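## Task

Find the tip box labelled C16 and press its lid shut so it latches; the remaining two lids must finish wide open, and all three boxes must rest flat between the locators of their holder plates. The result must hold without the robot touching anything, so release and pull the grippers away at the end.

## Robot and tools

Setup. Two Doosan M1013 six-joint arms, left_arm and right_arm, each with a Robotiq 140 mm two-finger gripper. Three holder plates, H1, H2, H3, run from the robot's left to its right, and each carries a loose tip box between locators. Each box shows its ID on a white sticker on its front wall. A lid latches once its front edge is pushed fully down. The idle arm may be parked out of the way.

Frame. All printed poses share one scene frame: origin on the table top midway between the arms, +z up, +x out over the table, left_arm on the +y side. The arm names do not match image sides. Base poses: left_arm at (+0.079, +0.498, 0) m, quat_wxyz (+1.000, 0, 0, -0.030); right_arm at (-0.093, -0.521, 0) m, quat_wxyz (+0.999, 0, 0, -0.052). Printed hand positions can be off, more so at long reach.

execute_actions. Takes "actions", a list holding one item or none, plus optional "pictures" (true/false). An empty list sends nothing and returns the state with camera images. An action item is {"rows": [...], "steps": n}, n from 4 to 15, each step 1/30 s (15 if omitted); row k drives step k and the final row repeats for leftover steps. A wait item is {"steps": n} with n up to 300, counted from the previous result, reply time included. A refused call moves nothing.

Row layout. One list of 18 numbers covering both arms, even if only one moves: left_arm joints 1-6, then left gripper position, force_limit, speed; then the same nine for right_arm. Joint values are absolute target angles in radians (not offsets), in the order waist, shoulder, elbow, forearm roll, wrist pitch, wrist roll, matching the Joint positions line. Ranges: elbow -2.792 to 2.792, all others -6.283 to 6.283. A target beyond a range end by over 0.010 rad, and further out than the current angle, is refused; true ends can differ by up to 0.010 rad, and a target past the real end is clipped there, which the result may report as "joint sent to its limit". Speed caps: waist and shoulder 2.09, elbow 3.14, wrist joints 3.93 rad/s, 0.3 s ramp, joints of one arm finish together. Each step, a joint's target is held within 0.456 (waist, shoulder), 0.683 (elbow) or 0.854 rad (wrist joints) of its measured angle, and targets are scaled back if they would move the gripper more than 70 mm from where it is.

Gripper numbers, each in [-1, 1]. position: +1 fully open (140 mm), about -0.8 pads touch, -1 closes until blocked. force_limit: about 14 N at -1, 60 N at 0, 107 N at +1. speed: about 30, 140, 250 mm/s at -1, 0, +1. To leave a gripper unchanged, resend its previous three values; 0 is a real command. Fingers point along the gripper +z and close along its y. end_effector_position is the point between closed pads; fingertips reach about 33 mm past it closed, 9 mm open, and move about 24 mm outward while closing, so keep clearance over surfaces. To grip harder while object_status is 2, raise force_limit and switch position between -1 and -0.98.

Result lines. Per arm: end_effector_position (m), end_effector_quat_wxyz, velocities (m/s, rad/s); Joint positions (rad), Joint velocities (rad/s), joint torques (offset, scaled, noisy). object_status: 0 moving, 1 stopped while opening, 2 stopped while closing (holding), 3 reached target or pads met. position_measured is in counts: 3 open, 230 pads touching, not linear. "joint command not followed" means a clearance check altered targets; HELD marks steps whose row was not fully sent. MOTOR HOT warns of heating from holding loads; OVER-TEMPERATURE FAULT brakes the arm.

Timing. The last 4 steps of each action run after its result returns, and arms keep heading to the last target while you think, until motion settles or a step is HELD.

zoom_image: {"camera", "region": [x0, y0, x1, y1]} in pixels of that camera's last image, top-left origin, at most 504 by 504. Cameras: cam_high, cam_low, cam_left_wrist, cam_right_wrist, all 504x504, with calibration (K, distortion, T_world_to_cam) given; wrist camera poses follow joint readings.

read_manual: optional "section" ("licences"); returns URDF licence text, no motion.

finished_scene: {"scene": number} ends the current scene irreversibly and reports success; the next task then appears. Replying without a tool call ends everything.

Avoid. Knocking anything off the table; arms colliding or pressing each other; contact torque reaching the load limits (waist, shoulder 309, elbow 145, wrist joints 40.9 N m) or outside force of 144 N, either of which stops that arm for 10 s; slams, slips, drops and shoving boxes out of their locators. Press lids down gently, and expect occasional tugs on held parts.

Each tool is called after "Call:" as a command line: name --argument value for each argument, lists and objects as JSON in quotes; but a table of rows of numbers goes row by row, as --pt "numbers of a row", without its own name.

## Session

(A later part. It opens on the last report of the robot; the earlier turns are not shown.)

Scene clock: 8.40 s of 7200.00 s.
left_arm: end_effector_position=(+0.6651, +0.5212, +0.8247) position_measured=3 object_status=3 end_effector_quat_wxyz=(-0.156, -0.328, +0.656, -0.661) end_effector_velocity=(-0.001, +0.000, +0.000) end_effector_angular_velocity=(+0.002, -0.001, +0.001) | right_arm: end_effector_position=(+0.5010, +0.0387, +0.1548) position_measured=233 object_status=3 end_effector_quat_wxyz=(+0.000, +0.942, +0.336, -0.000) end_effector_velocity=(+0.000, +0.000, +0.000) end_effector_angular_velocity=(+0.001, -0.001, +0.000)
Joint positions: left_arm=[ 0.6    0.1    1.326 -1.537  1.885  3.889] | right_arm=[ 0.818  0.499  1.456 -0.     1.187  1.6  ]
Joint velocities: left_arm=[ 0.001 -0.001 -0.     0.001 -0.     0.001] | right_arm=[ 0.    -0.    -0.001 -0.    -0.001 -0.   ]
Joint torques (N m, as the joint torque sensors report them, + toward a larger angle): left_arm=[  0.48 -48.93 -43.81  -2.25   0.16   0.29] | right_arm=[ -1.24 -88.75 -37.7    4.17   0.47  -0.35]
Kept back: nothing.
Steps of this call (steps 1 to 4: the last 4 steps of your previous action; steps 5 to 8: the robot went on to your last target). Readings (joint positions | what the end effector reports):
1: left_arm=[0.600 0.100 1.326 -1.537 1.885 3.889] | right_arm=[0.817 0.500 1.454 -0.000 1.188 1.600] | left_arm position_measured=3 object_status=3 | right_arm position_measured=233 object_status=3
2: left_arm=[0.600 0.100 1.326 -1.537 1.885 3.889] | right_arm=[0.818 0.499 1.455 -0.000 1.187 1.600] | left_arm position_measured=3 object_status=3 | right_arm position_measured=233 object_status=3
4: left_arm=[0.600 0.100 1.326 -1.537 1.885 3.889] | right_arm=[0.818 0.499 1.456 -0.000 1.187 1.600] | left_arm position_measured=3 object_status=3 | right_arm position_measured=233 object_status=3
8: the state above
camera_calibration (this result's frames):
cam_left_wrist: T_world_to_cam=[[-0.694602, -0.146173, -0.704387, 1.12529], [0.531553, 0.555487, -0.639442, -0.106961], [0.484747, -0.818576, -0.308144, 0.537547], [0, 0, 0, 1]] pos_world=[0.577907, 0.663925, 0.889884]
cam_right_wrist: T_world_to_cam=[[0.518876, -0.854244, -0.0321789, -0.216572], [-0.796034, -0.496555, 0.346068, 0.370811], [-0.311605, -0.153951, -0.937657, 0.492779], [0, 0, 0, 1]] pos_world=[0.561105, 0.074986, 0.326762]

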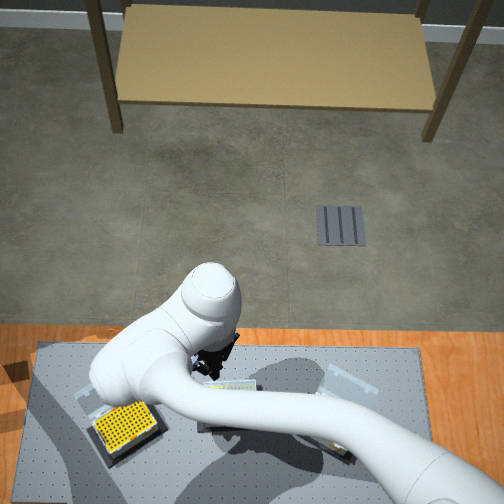

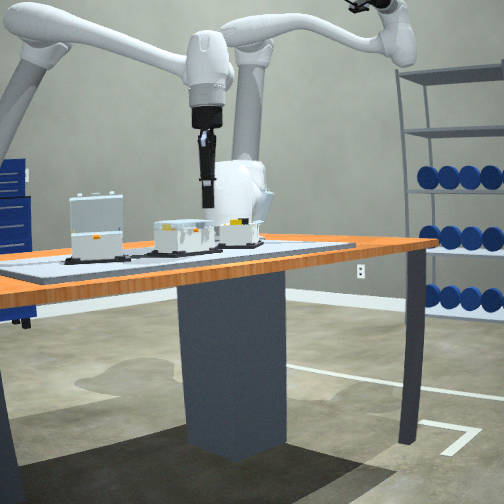

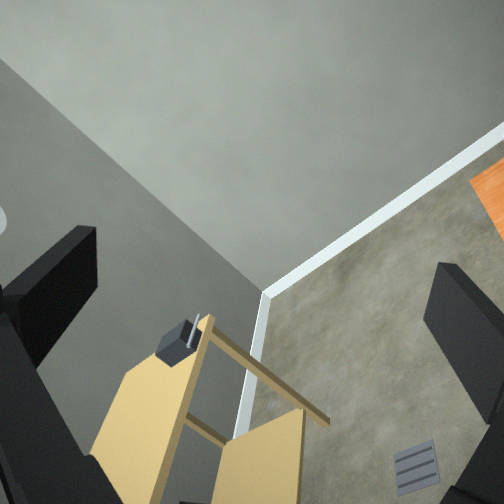

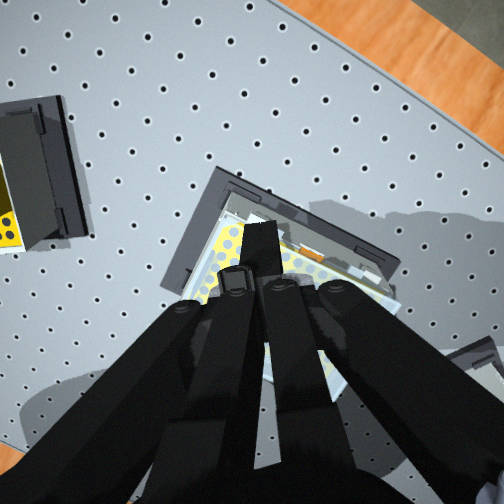

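Call:
execute_actions --actions '[{"rows":[[0.6,0.1,1.326,-1.537,1.885,3.889,1,0,0,0.865,0.447,1.5555,0,1.139,1.6,-1,0,0]],"steps":15}]'

Call:
execute_actions --actions '[{"rows":[[0.6,0.1,1.326,-1.537,1.885,3.889,1,0,0,0.865,0.458,1.569,0,1.115,1.6,-1,0,0]],"steps":15}]' --pictures true

Call:
zoom_image --camera "cam_low" --region '[130, 160, 290, 280]'

Scene clock: 9.07 s of 7200.00 s.
left_arm: end_effector_position=(+0.6651, +0.5212, +0.8247) position_measured=3 object_status=3 end_effector_quat_wxyz=(-0.156, -0.328, +0.656, -0.661) end_effector_velocity=(+0.000, +0.000, -0.001) end_effector_angular_velocity=(-0.000, +0.000, -0.000) | right_arm: end_effector_position=(+0.4457, +0.0391, +0.1452) position_measured=233 object_status=3 end_effector_quat_wxyz=(-0.000, +0.934, +0.358, +0.000) end_effector_velocity=(-0.001, -0.001, -0.001) end_effector_angular_velocity=(-0.001, +0.001, -0.001)
Joint positions: left_arm=[ 0.6    0.1    1.326 -1.537  1.885  3.889] | right_arm=[ 0.865  0.447  1.555 -0.     1.139  1.6  ]
Joint velocities: left_arm=[-0.     0.     0.001  0.     0.     0.001] | right_arm=[-0.    -0.     0.002  0.     0.     0.001]
Joint torques (N m, as the joint torque sensors report them, + toward a larger angle): left_arm=[  0.78 -49.55 -44.11  -1.68   0.01   0.3 ] | right_arm=[ -0.86 -84.94 -37.44   4.08   0.31  -0.43]
Steps of this call (steps 1 to 9: the robot went on to your last target; steps 10 to 20: the first 11 steps of this action). Readings (joint positions | what the end effector reports):
10: left_arm=[0.600 0.100 1.326 -1.537 1.885 3.889] | right_arm=[0.819 0.498 1.457 -0.000 1.186 1.600] | left_arm position_measured=3 object_status=3 | right_arm position_measured=233 object_status=3
11: left_arm=[0.600 0.100 1.326 -1.537 1.885 3.889] | right_arm=[0.823 0.494 1.467 -0.000 1.182 1.600] | left_arm position_measured=3 object_status=3 | right_arm position_measured=233 object_status=3
13: left_arm=[0.600 0.100 1.326 -1.537 1.885 3.889] | right_arm=[0.846 0.468 1.516 -0.000 1.158 1.600] | left_arm position_measured=3 object_status=3 | right_arm position_measured=233 object_status=3
17: left_arm=[0.600 0.100 1.326 -1.537 1.885 3.889] | right_arm=[0.865 0.447 1.555 -0.000 1.139 1.600] | left_arm position_measured=3 object_status=3 | right_arm position_measured=233 object_status=3
20: the state above

Scene clock: 9.57 s of 7200.00 s.
left_arm: end_effector_position=(+0.6651, +0.5212, +0.8247) position_measured=3 object_status=3 end_effector_quat_wxyz=(-0.156, -0.328, +0.656, -0.661) end_effector_velocity=(-0.001, +0.000, +0.000) end_effector_angular_velocity=(+0.001, -0.000, +0.000) | right_arm: end_effector_position=(+0.4457, +0.0391, +0.1299) position_measured=233 object_status=3 end_effector_quat_wxyz=(+0.000, +0.934, +0.358, -0.000) end_effector_velocity=(-0.000, -0.000, -0.001) end_effector_angular_velocity=(-0.001, +0.000, -0.000)
Joint positions: left_arm=[ 0.6    0.1    1.326 -1.537  1.885  3.889] | right_arm=[0.865 0.458 1.569 0.    1.115 1.6  ]
Joint velocities: left_arm=[ 0.001 -0.001  0.     0.     0.001 -0.   ] | right_arm=[ 0.     0.001  0.001 -0.001 -0.     0.001]
Joint torques (N m, as the joint torque sensors report them, + toward a larger angle): left_arm=[  4.41 -47.53 -42.5   -1.94  -0.22   0.33] | right_arm=[ -0.35 -85.85 -36.55   4.5    0.46  -0.3 ]
Steps of this call (steps 1 to 4: the last 4 steps of your previous action; steps 5 to 15: the first 11 steps of this action). Readings (joint positions | what the end effector reports):
5: left_arm=[0.600 0.100 1.326 -1.537 1.885 3.889] | right_arm=[0.865 0.448 1.556 0.000 1.137 1.600] | left_arm position_measured=3 object_status=3 | right_arm position_measured=233 object_status=3
6: left_arm=[0.600 0.100 1.326 -1.537 1.885 3.889] | right_arm=[0.865 0.451 1.561 0.000 1.128 1.600] | left_arm position_measured=3 object_status=3 | right_arm position_measured=233 object_status=3
8: left_arm=[0.600 0.100 1.326 -1.537 1.885 3.889] | right_arm=[0.865 0.457 1.568 0.000 1.117 1.600] | left_arm position_measured=3 object_status=3 | right_arm position_measured=233 object_status=3
12: left_arm=[0.600 0.100 1.326 -1.537 1.885 3.889] | right_arm=[0.865 0.458 1.569 0.000 1.115 1.600] | left_arm position_measured=3 object_status=3 | right_arm position_measured=233 object_status=3
15: the state above
camera_calibration (this result's frames):
cam_left_wrist: T_world_to_cam=[[-0.694602, -0.146173, -0.704388, 1.12529], [0.531553, 0.555488, -0.639441, -0.106961], [0.484747, -0.818576, -0.308144, 0.537547], [0, 0, 0, 1]] pos_world=[0.577906, 0.663925, 0.889884]
cam_right_wrist: T_world_to_cam=[[0.558386, -0.82895, -0.0323394, -0.206929], [-0.771839, -0.533415, 0.346026, 0.326384], [-0.304088, -0.168255, -0.937668, 0.449433], [0, 0, 0, 1]] pos_world=[0.50413, 0.0781835, 0.30179]

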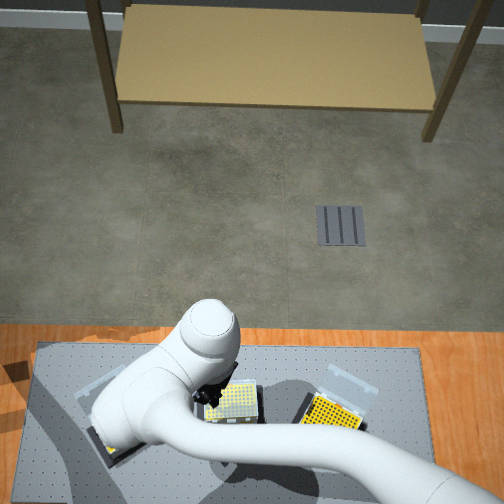

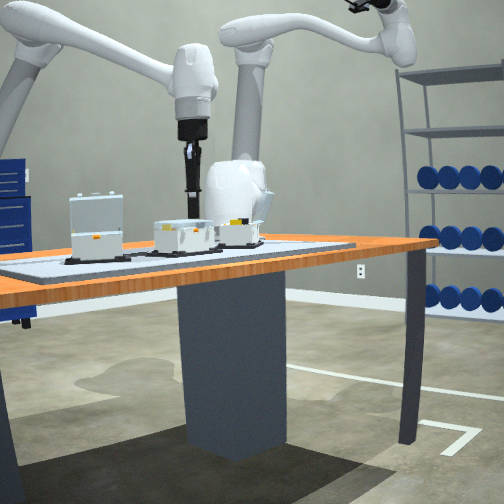

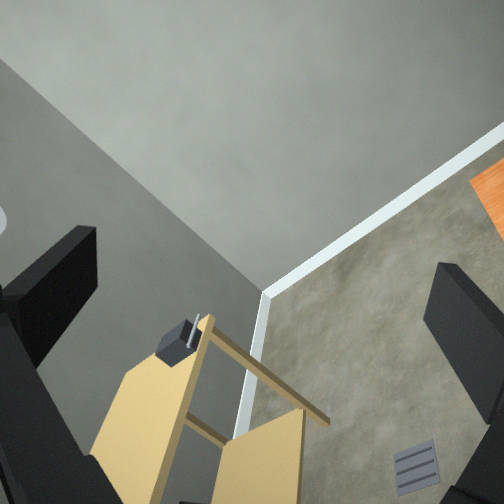

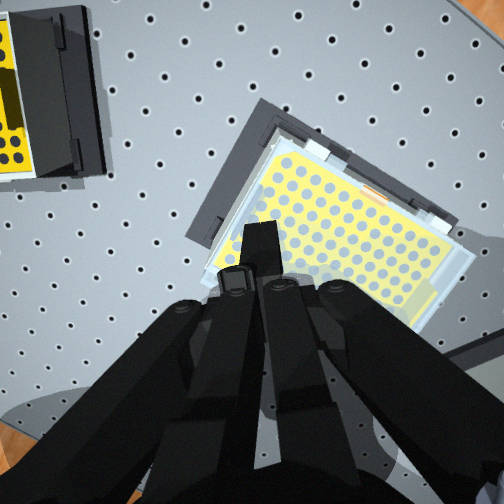

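Region (130, 160, 290, 280) of cam_low's 504x504 image, scaled by 3.150, with more detail than that image has; it fills the top 378 rows of this view, and the rest is white.

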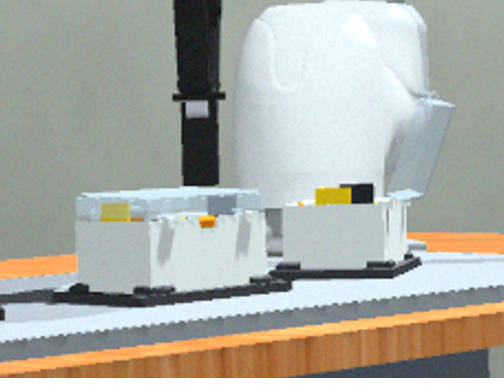

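Call:
execute_actions --actions '[{"rows":[[0.6,0.1,1.326,-1.537,1.885,3.889,1,0,0,0.865,0.462,1.574,0,1.107,1.6,-1,0,0],[0.6,0.1,1.326,-1.537,1.885,3.889,1,0,0,0.865,0.462,1.574,0,1.107,1.6,-1,0,0],[0.6,0.1,1.326,-1.537,1.885,3.889,1,0,0,0.865,0.462,1.574,0,1.107,1.6,-1,0,0],[0.6,0.1,1.326,-1.537,1.885,3.889,1,0,0,0.865,0.462,1.574,0,1.107,1.6,-1,0,0],[0.6,0.1,1.326,-1.537,1.885,3.889,1,0,0,0.865,0.465,1.578,0,1.099,1.6,-1,0,0]],"steps":15}]'

Call:
execute_actions --actions '[{"rows":[[0.6,0.1,1.326,-1.537,1.885,3.889,1,0,0,0.865,0.469,1.582,0,1.091,1.6,-1,0,0]],"steps":15}]' --pictures true

Call:
zoom_image --camera "cam_low" --region '[130, 160, 290, 280]'

Scene clock: 20.10 s of 7200.00 s.
left_arm: end_effector_position=(+0.6651, +0.5212, +0.8247) position_measured=3 object_status=3 end_effector_quat_wxyz=(-0.156, -0.328, +0.656, -0.661) end_effector_velocity=(-0.000, +0.000, +0.000) end_effector_angular_velocity=(-0.001, +0.001, +0.002) | right_arm: end_effector_position=(+0.4461, +0.0394, +0.1240) position_measured=233 object_status=3 end_effector_quat_wxyz=(-0.000, +0.934, +0.358, +0.001) end_effector_velocity=(+0.000, +0.000, +0.000) end_effector_angular_velocity=(+0.000, -0.000, +0.000)
Joint positions: left_arm=[ 0.6    0.1    1.326 -1.537  1.885  3.889] | right_arm=[ 0.865  0.462  1.575 -0.     1.103  1.6  ]
Joint velocities: left_arm=[ 0.    -0.001  0.001 -0.001 -0.001 -0.001] | right_arm=[-0.     0.    -0.001 -0.     0.001 -0.   ]
Joint torques (N m, as the joint torque sensors report them, + toward a larger angle): left_arm=[  3.09 -50.63 -42.82  -1.67   0.     0.32] | right_arm=[ -1.72 -66.61 -31.91   3.79  -3.87  -0.27]
FORCE FAULT: contact force on the right arm reached its limit, and that arm stopped for 10 seconds. The contact can be on any part of that arm, not only on its tool. That arm's remaining commands of this call were not run. That arm holds still and accepts commands again. Move the arm away from the contact; if what it grips holds it there, let go first. Pushing or pulling that hard again can fault the arm again.
Kept back: nothing.
The stop of the right arm began at step 16 of this call (marked STOPPED below). From that step on that arm followed nothing that you had sent. 8 of its steps, steps kept back included, did not run and will not run. The other arm was sent all steps of this action in this call, none kept back. Nothing is kept back now, and the robot has no last target.
Steps of this call (steps 1 to 4: the last 4 steps of your previous action; steps 5 to 8: the robot went on to your last target; steps 9 to 19: the first 11 steps of this action; steps 20 to 23: the last 4 steps of this action, not kept back; steps 24 to 316: the stop continued). Readings (joint positions | what the end effector reports):
9: left_arm=[0.600 0.100 1.326 -1.537 1.885 3.889] | right_arm=[0.865 0.458 1.570 0.000 1.114 1.600] | left_arm position_measured=3 object_status=3 | right_arm position_measured=233 object_status=3
10: left_arm=[0.600 0.100 1.326 -1.537 1.885 3.889] | right_arm=[0.865 0.460 1.572 0.000 1.111 1.600] | left_arm position_measured=3 object_status=3 | right_arm position_measured=233 object_status=3
12: left_arm=[0.600 0.100 1.326 -1.537 1.885 3.889] | right_arm=[0.865 0.462 1.574 -0.000 1.108 1.600] | left_arm position_measured=3 object_status=3 | right_arm position_measured=233 object_status=3
16: left_arm=[0.600 0.100 1.326 -1.537 1.885 3.889] | right_arm=[0.865 0.462 1.575 -0.000 1.103 1.600] | left_arm position_measured=3 object_status=3 | right_arm position_measured=233 object_status=3 STOPPED (the right arm)
316: the state above

Scene clock: 20.13 s of 7200.00 s.
left_arm: end_effector_position=(+0.6651, +0.5212, +0.8247) position_measured=3 object_status=3 end_effector_quat_wxyz=(-0.156, -0.328, +0.656, -0.661) end_effector_velocity=(-0.000, +0.000, +0.000) end_effector_angular_velocity=(+0.001, -0.001, +0.001) | right_arm: end_effector_position=(+0.4461, +0.0394, +0.1240) position_measured=233 object_status=3 end_effector_quat_wxyz=(-0.000, +0.934, +0.358, +0.001) end_effector_velocity=(-0.000, -0.000, +0.001) end_effector_angular_velocity=(-0.000, +0.000, -0.000)
Joint positions: left_arm=[ 0.6    0.1    1.326 -1.537  1.885  3.889] | right_arm=[ 0.865  0.462  1.575 -0.     1.103  1.6  ]
Joint velocities: left_arm=[ 0.001 -0.    -0.001  0.    -0.001  0.   ] | right_arm=[-0.    -0.    -0.    -0.     0.001  0.   ]
Joint torques (N m, as the joint torque sensors report them, + toward a larger angle): left_arm=[  0.82 -47.19 -41.45  -1.91   0.23   0.07] | right_arm=[ -1.54 -67.15 -32.37   3.69  -3.78  -0.32]
Kept back: nothing.
A stop began in an earlier call of the same reply, so what this call sent did not run. Send another action.
Steps of this call (step 1: nothing new was sent). Readings (joint positions | what the end effector reports):
1: the state above
camera_calibration (this result's frames):
cam_left_wrist: T_world_to_cam=[[-0.694599, -0.146182, -0.704388, 1.12529], [0.531547, 0.555493, -0.639442, -0.106963], [0.484757, -0.818571, -0.308143, 0.537536], [0, 0, 0, 1]] pos_world=[0.577909, 0.663925, 0.889884]
cam_right_wrist: T_world_to_cam=[[0.558504, -0.828863, -0.0325391, -0.207129], [-0.772364, -0.53394, 0.344037, 0.329333], [-0.302533, -0.167014, -0.938392, 0.443415], [0, 0, 0, 1]] pos_world=[0.504195, 0.0782188, 0.296054]

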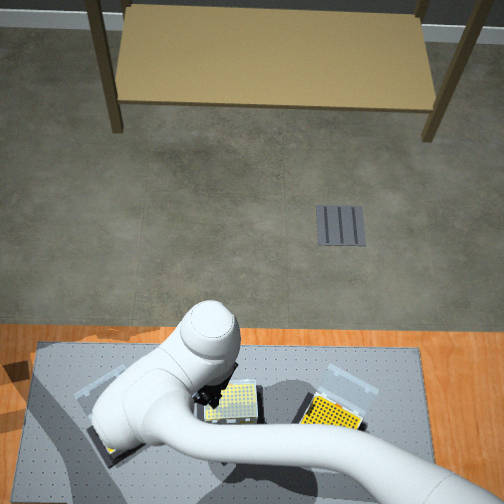

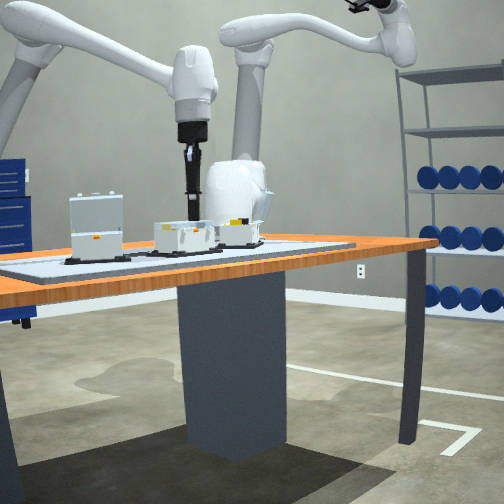

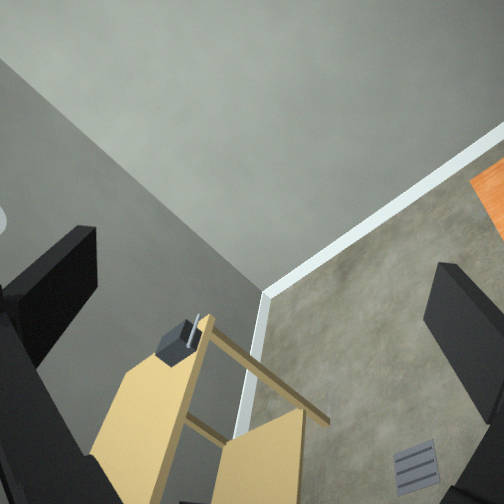

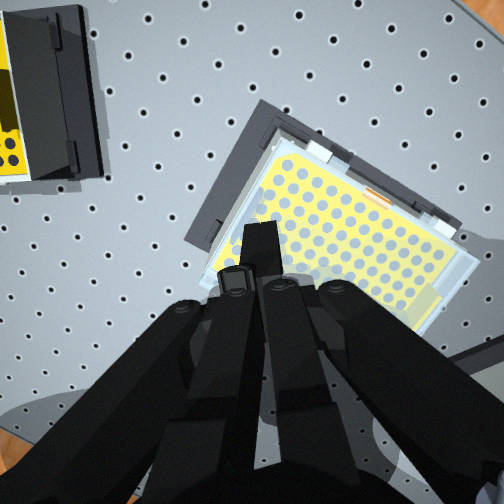

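Region (130, 160, 290, 280) of cam_low's 504x504 image, scaled by 3.150, with more detail than that image has; it fills the top 378 rows of this view, and the rest is white.

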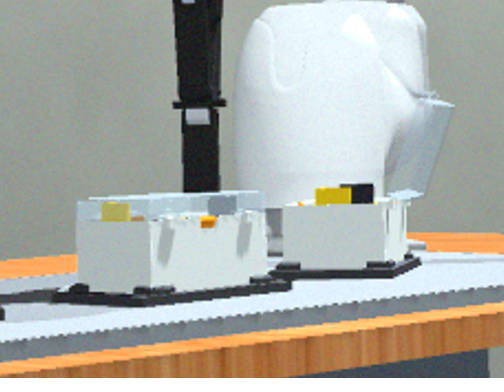

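Call:
execute_actions --actions '[{"rows":[[0.6,0.1,1.326,-1.537,1.885,3.889,1,0,0,0.865,0.2,1.7,0,1.2,1.6,-1,0,0]],"steps":15}]'

Call:
execute_actions --actions '[{"rows":[[0.6,0.1,1.326,-1.537,1.885,3.889,1,0,0,0.9,-0.2,2.3,0,0.3,1.6,-1,0,0]],"steps":15}]'

Call:
execute_actions --actions '[{"steps":20}]' --pictures true

Call:
zoom_image --camera "cam_right_wrist" --region '[100, 0, 504, 300]'

Call:
zoom_image --camera "cam_low" --region '[130, 160, 290, 280]'

Scene clock: 20.67 s of 7200.00 s.
left_arm: end_effector_position=(+0.6651, +0.5212, +0.8247) position_measured=3 object_status=3 end_effector_quat_wxyz=(-0.156, -0.328, +0.656, -0.661) end_effector_velocity=(+0.000, +0.000, -0.001) end_effector_angular_velocity=(-0.001, +0.002, -0.001) | right_arm: end_effector_position=(+0.3784, -0.0250, +0.2324) position_measured=233 object_status=3 end_effector_quat_wxyz=(-0.007, +0.934, +0.358, +0.017) end_effector_velocity=(-0.201, -0.192, +0.268) end_effector_angular_velocity=(+0.074, -0.078, -0.001)
Joint positions: left_arm=[ 0.6    0.1    1.326 -1.537  1.885  3.889] | right_arm=[ 0.865  0.236  1.682 -0.     1.186  1.6  ]
Joint velocities: left_arm=[ 0.     0.     0.001  0.     0.001 -0.   ] | right_arm=[-0.    -0.626  0.292  0.     0.227  0.001]
Joint torques (N m, as the joint torque sensors report them, + toward a larger angle): left_arm=[  2.84 -44.93 -42.56  -1.87  -0.39   0.03] | right_arm=[ -5.23 -35.15 -31.22   3.63   0.32  -0.38]
Steps of this call (steps 1 to 5: nothing new was sent; steps 6 to 16: the first 11 steps of this action). Readings (joint positions | what the end effector reports):
6: left_arm=[0.600 0.100 1.326 -1.537 1.885 3.889] | right_arm=[0.865 0.461 1.575 -0.000 1.103 1.600] | left_arm position_measured=3 object_status=3 | right_arm position_measured=233 object_status=3
7: left_arm=[0.600 0.100 1.326 -1.537 1.885 3.889] | right_arm=[0.865 0.455 1.578 -0.000 1.105 1.600] | left_arm position_measured=3 object_status=3 | right_arm position_measured=233 object_status=3
9: left_arm=[0.600 0.100 1.326 -1.537 1.885 3.889] | right_arm=[0.865 0.420 1.595 -0.000 1.119 1.600] | left_arm position_measured=3 object_status=3 | right_arm position_measured=233 object_status=3
13: left_arm=[0.600 0.100 1.326 -1.537 1.885 3.889] | right_arm=[0.865 0.312 1.646 -0.000 1.159 1.600] | left_arm position_measured=3 object_status=3 | right_arm position_measured=233 object_status=3
16: the state above

Scene clock: 21.17 s of 7200.00 s.
left_arm: end_effector_position=(+0.6651, +0.5212, +0.8247) position_measured=3 object_status=3 end_effector_quat_wxyz=(-0.156, -0.328, +0.656, -0.661) end_effector_velocity=(+0.000, +0.001, -0.001) end_effector_angular_velocity=(+0.000, +0.001, -0.000) | right_arm: end_effector_position=(+0.3126, -0.0650, +0.2299) position_measured=233 object_status=3 end_effector_quat_wxyz=(-0.111, +0.892, +0.355, +0.257) end_effector_velocity=(-0.207, -0.131, +0.016) end_effector_angular_velocity=(+1.298, -1.293, +0.089)
Joint positions: left_arm=[ 0.6    0.1    1.326 -1.537  1.885  3.889] | right_arm=[ 0.892 -0.106  2.158  0.     0.521  1.6  ]
Joint velocities: left_arm=[ 0.001  0.001 -0.001  0.001  0.001  0.   ] | right_arm=[ 0.088 -1.006  1.503  0.    -2.329 -0.   ]
Joint torques (N m, as the joint torque sensors report them, + toward a larger angle): left_arm=[  2.88 -47.51 -42.35  -2.13   0.09  -0.02] | right_arm=[ -7.28  -3.5  -48.07   5.01  -1.15  -0.25]
Steps of this call (steps 1 to 4: the last 4 steps of your previous action; steps 5 to 15: the first 11 steps of this action). Readings (joint positions | what the end effector reports):
5: left_arm=[0.600 0.100 1.326 -1.537 1.885 3.889] | right_arm=[0.865 0.200 1.701 -0.000 1.199 1.600] | left_arm position_measured=3 object_status=3 | right_arm position_measured=233 object_status=3
6: left_arm=[0.600 0.100 1.326 -1.537 1.885 3.889] | right_arm=[0.865 0.194 1.709 -0.000 1.187 1.600] | left_arm position_measured=3 object_status=3 | right_arm position_measured=233 object_status=3
8: left_arm=[0.600 0.100 1.326 -1.537 1.885 3.889] | right_arm=[0.868 0.163 1.756 -0.000 1.120 1.600] | left_arm position_measured=3 object_status=3 | right_arm position_measured=233 object_status=3
12: left_arm=[0.600 0.100 1.326 -1.537 1.885 3.889] | right_arm=[0.881 0.021 1.968 0.000 0.813 1.600] | left_arm position_measured=3 object_status=3 | right_arm position_measured=233 object_status=3
15: the state above

Scene clock: 21.83 s of 7200.00 s.
left_arm: end_effector_position=(+0.6651, +0.5212, +0.8247) position_measured=3 object_status=3 end_effector_quat_wxyz=(-0.156, -0.328, +0.656, -0.661) end_effector_velocity=(+0.001, +0.001, -0.000) end_effector_angular_velocity=(-0.001, +0.000, +0.001) | right_arm: end_effector_position=(+0.2915, -0.0794, +0.2327) position_measured=233 object_status=3 end_effector_quat_wxyz=(-0.145, +0.864, +0.348, +0.332) end_effector_velocity=(+0.000, +0.000, +0.000) end_effector_angular_velocity=(+0.001, -0.000, -0.000)
Joint positions: left_arm=[ 0.6    0.1    1.326 -1.537  1.885  3.889] | right_arm=[ 0.9 -0.2  2.3  0.   0.3  1.6]
Joint velocities: left_arm=[ 0.001  0.002 -0.001 -0.    -0.     0.   ] | right_arm=[ 0. -0. -0.  0. -0.  0.]
Joint torques (N m, as the joint torque sensors report them, + toward a larger angle): left_arm=[  1.61 -44.68 -42.97  -2.34  -0.09   0.21] | right_arm=[ -0.72 -17.43 -36.63   3.76  -1.38  -0.46]
Kept back: nothing.
Steps of this call (steps 1 to 4: the last 4 steps of your previous action; steps 5 to 20: the robot went on to your last target). Readings (joint positions | what the end effector reports):
1: left_arm=[0.600 0.100 1.326 -1.537 1.885 3.889] | right_arm=[0.895 -0.137 2.205 0.000 0.449 1.600] | left_arm position_measured=3 object_status=3 | right_arm position_measured=233 object_status=3
2: left_arm=[0.600 0.100 1.326 -1.537 1.885 3.889] | right_arm=[0.897 -0.162 2.242 0.000 0.391 1.600] | left_arm position_measured=3 object_status=3 | right_arm position_measured=233 object_status=3
4: left_arm=[0.600 0.100 1.326 -1.537 1.885 3.889] | right_arm=[0.899 -0.192 2.288 0.000 0.319 1.600] | left_arm position_measured=3 object_status=3 | right_arm position_measured=233 object_status=3
8: left_arm=[0.600 0.100 1.326 -1.537 1.885 3.889] | right_arm=[0.900 -0.200 2.299 0.000 0.300 1.600] | left_arm position_measured=3 object_status=3 | right_arm position_measured=233 object_status=3
20: the state above
camera_calibration (this result's frames):
cam_left_wrist: T_world_to_cam=[[-0.694599, -0.146182, -0.704388, 1.12529], [0.531547, 0.555493, -0.639442, -0.106963], [0.484757, -0.818571, -0.308143, 0.537536], [0, 0, 0, 1]] pos_world=[0.577909, 0.663925, 0.889884]
cam_right_wrist: T_world_to_cam=[[0.63302, -0.762007, -0.136496, -0.207974], [-0.745843, -0.553097, -0.371217, 0.266309], [0.207374, 0.336793, -0.918459, 0.36557], [0, 0, 0, 1]] pos_world=[0.254466, -0.134304, 0.406231]

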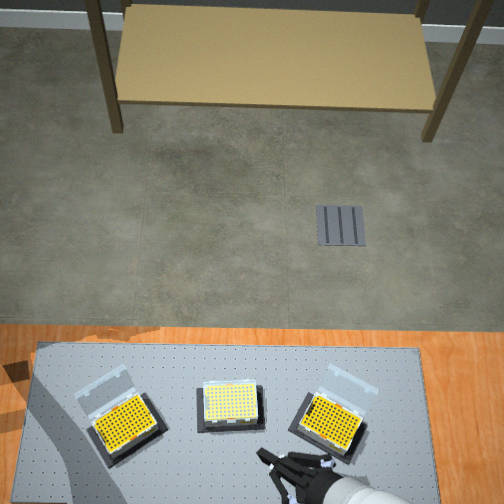

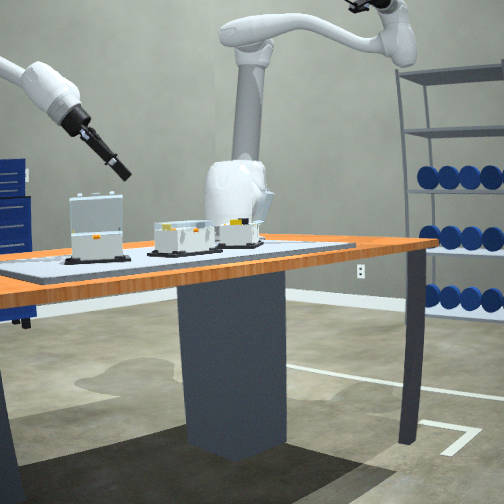

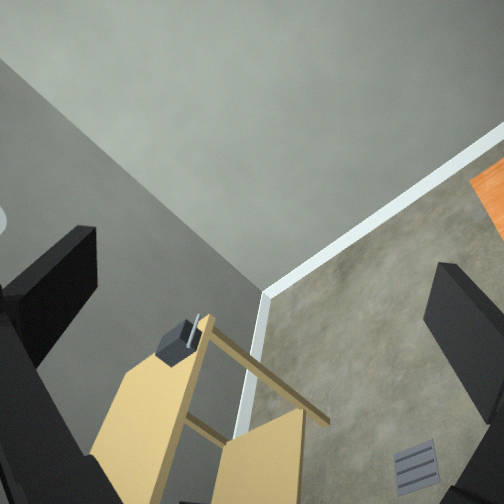

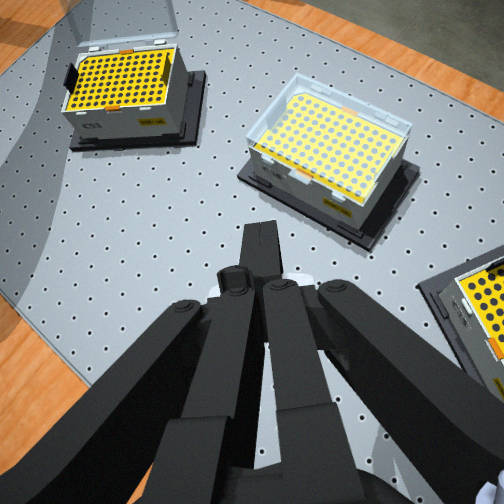

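Region (100, 0, 504, 300) of cam_right_wrist's 504x504 image, scaled by 1.248, with more detail than that image has; it fills the top 374 rows of this view, and the rest is white.

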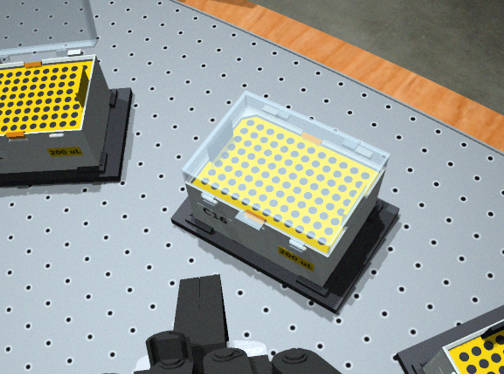

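Region (130, 160, 290, 280) of cam_low's 504x504 image, scaled by 3.150, with more detail than that image has; it fills the top 378 rows of this view, and the rest is white.

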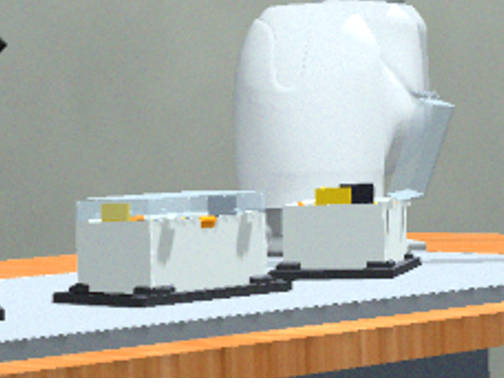

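Lid stayed down after release, unlike its earlier raised rest; latched.

Call:
finished_scene --scene 1

The scene is finished: the task was done.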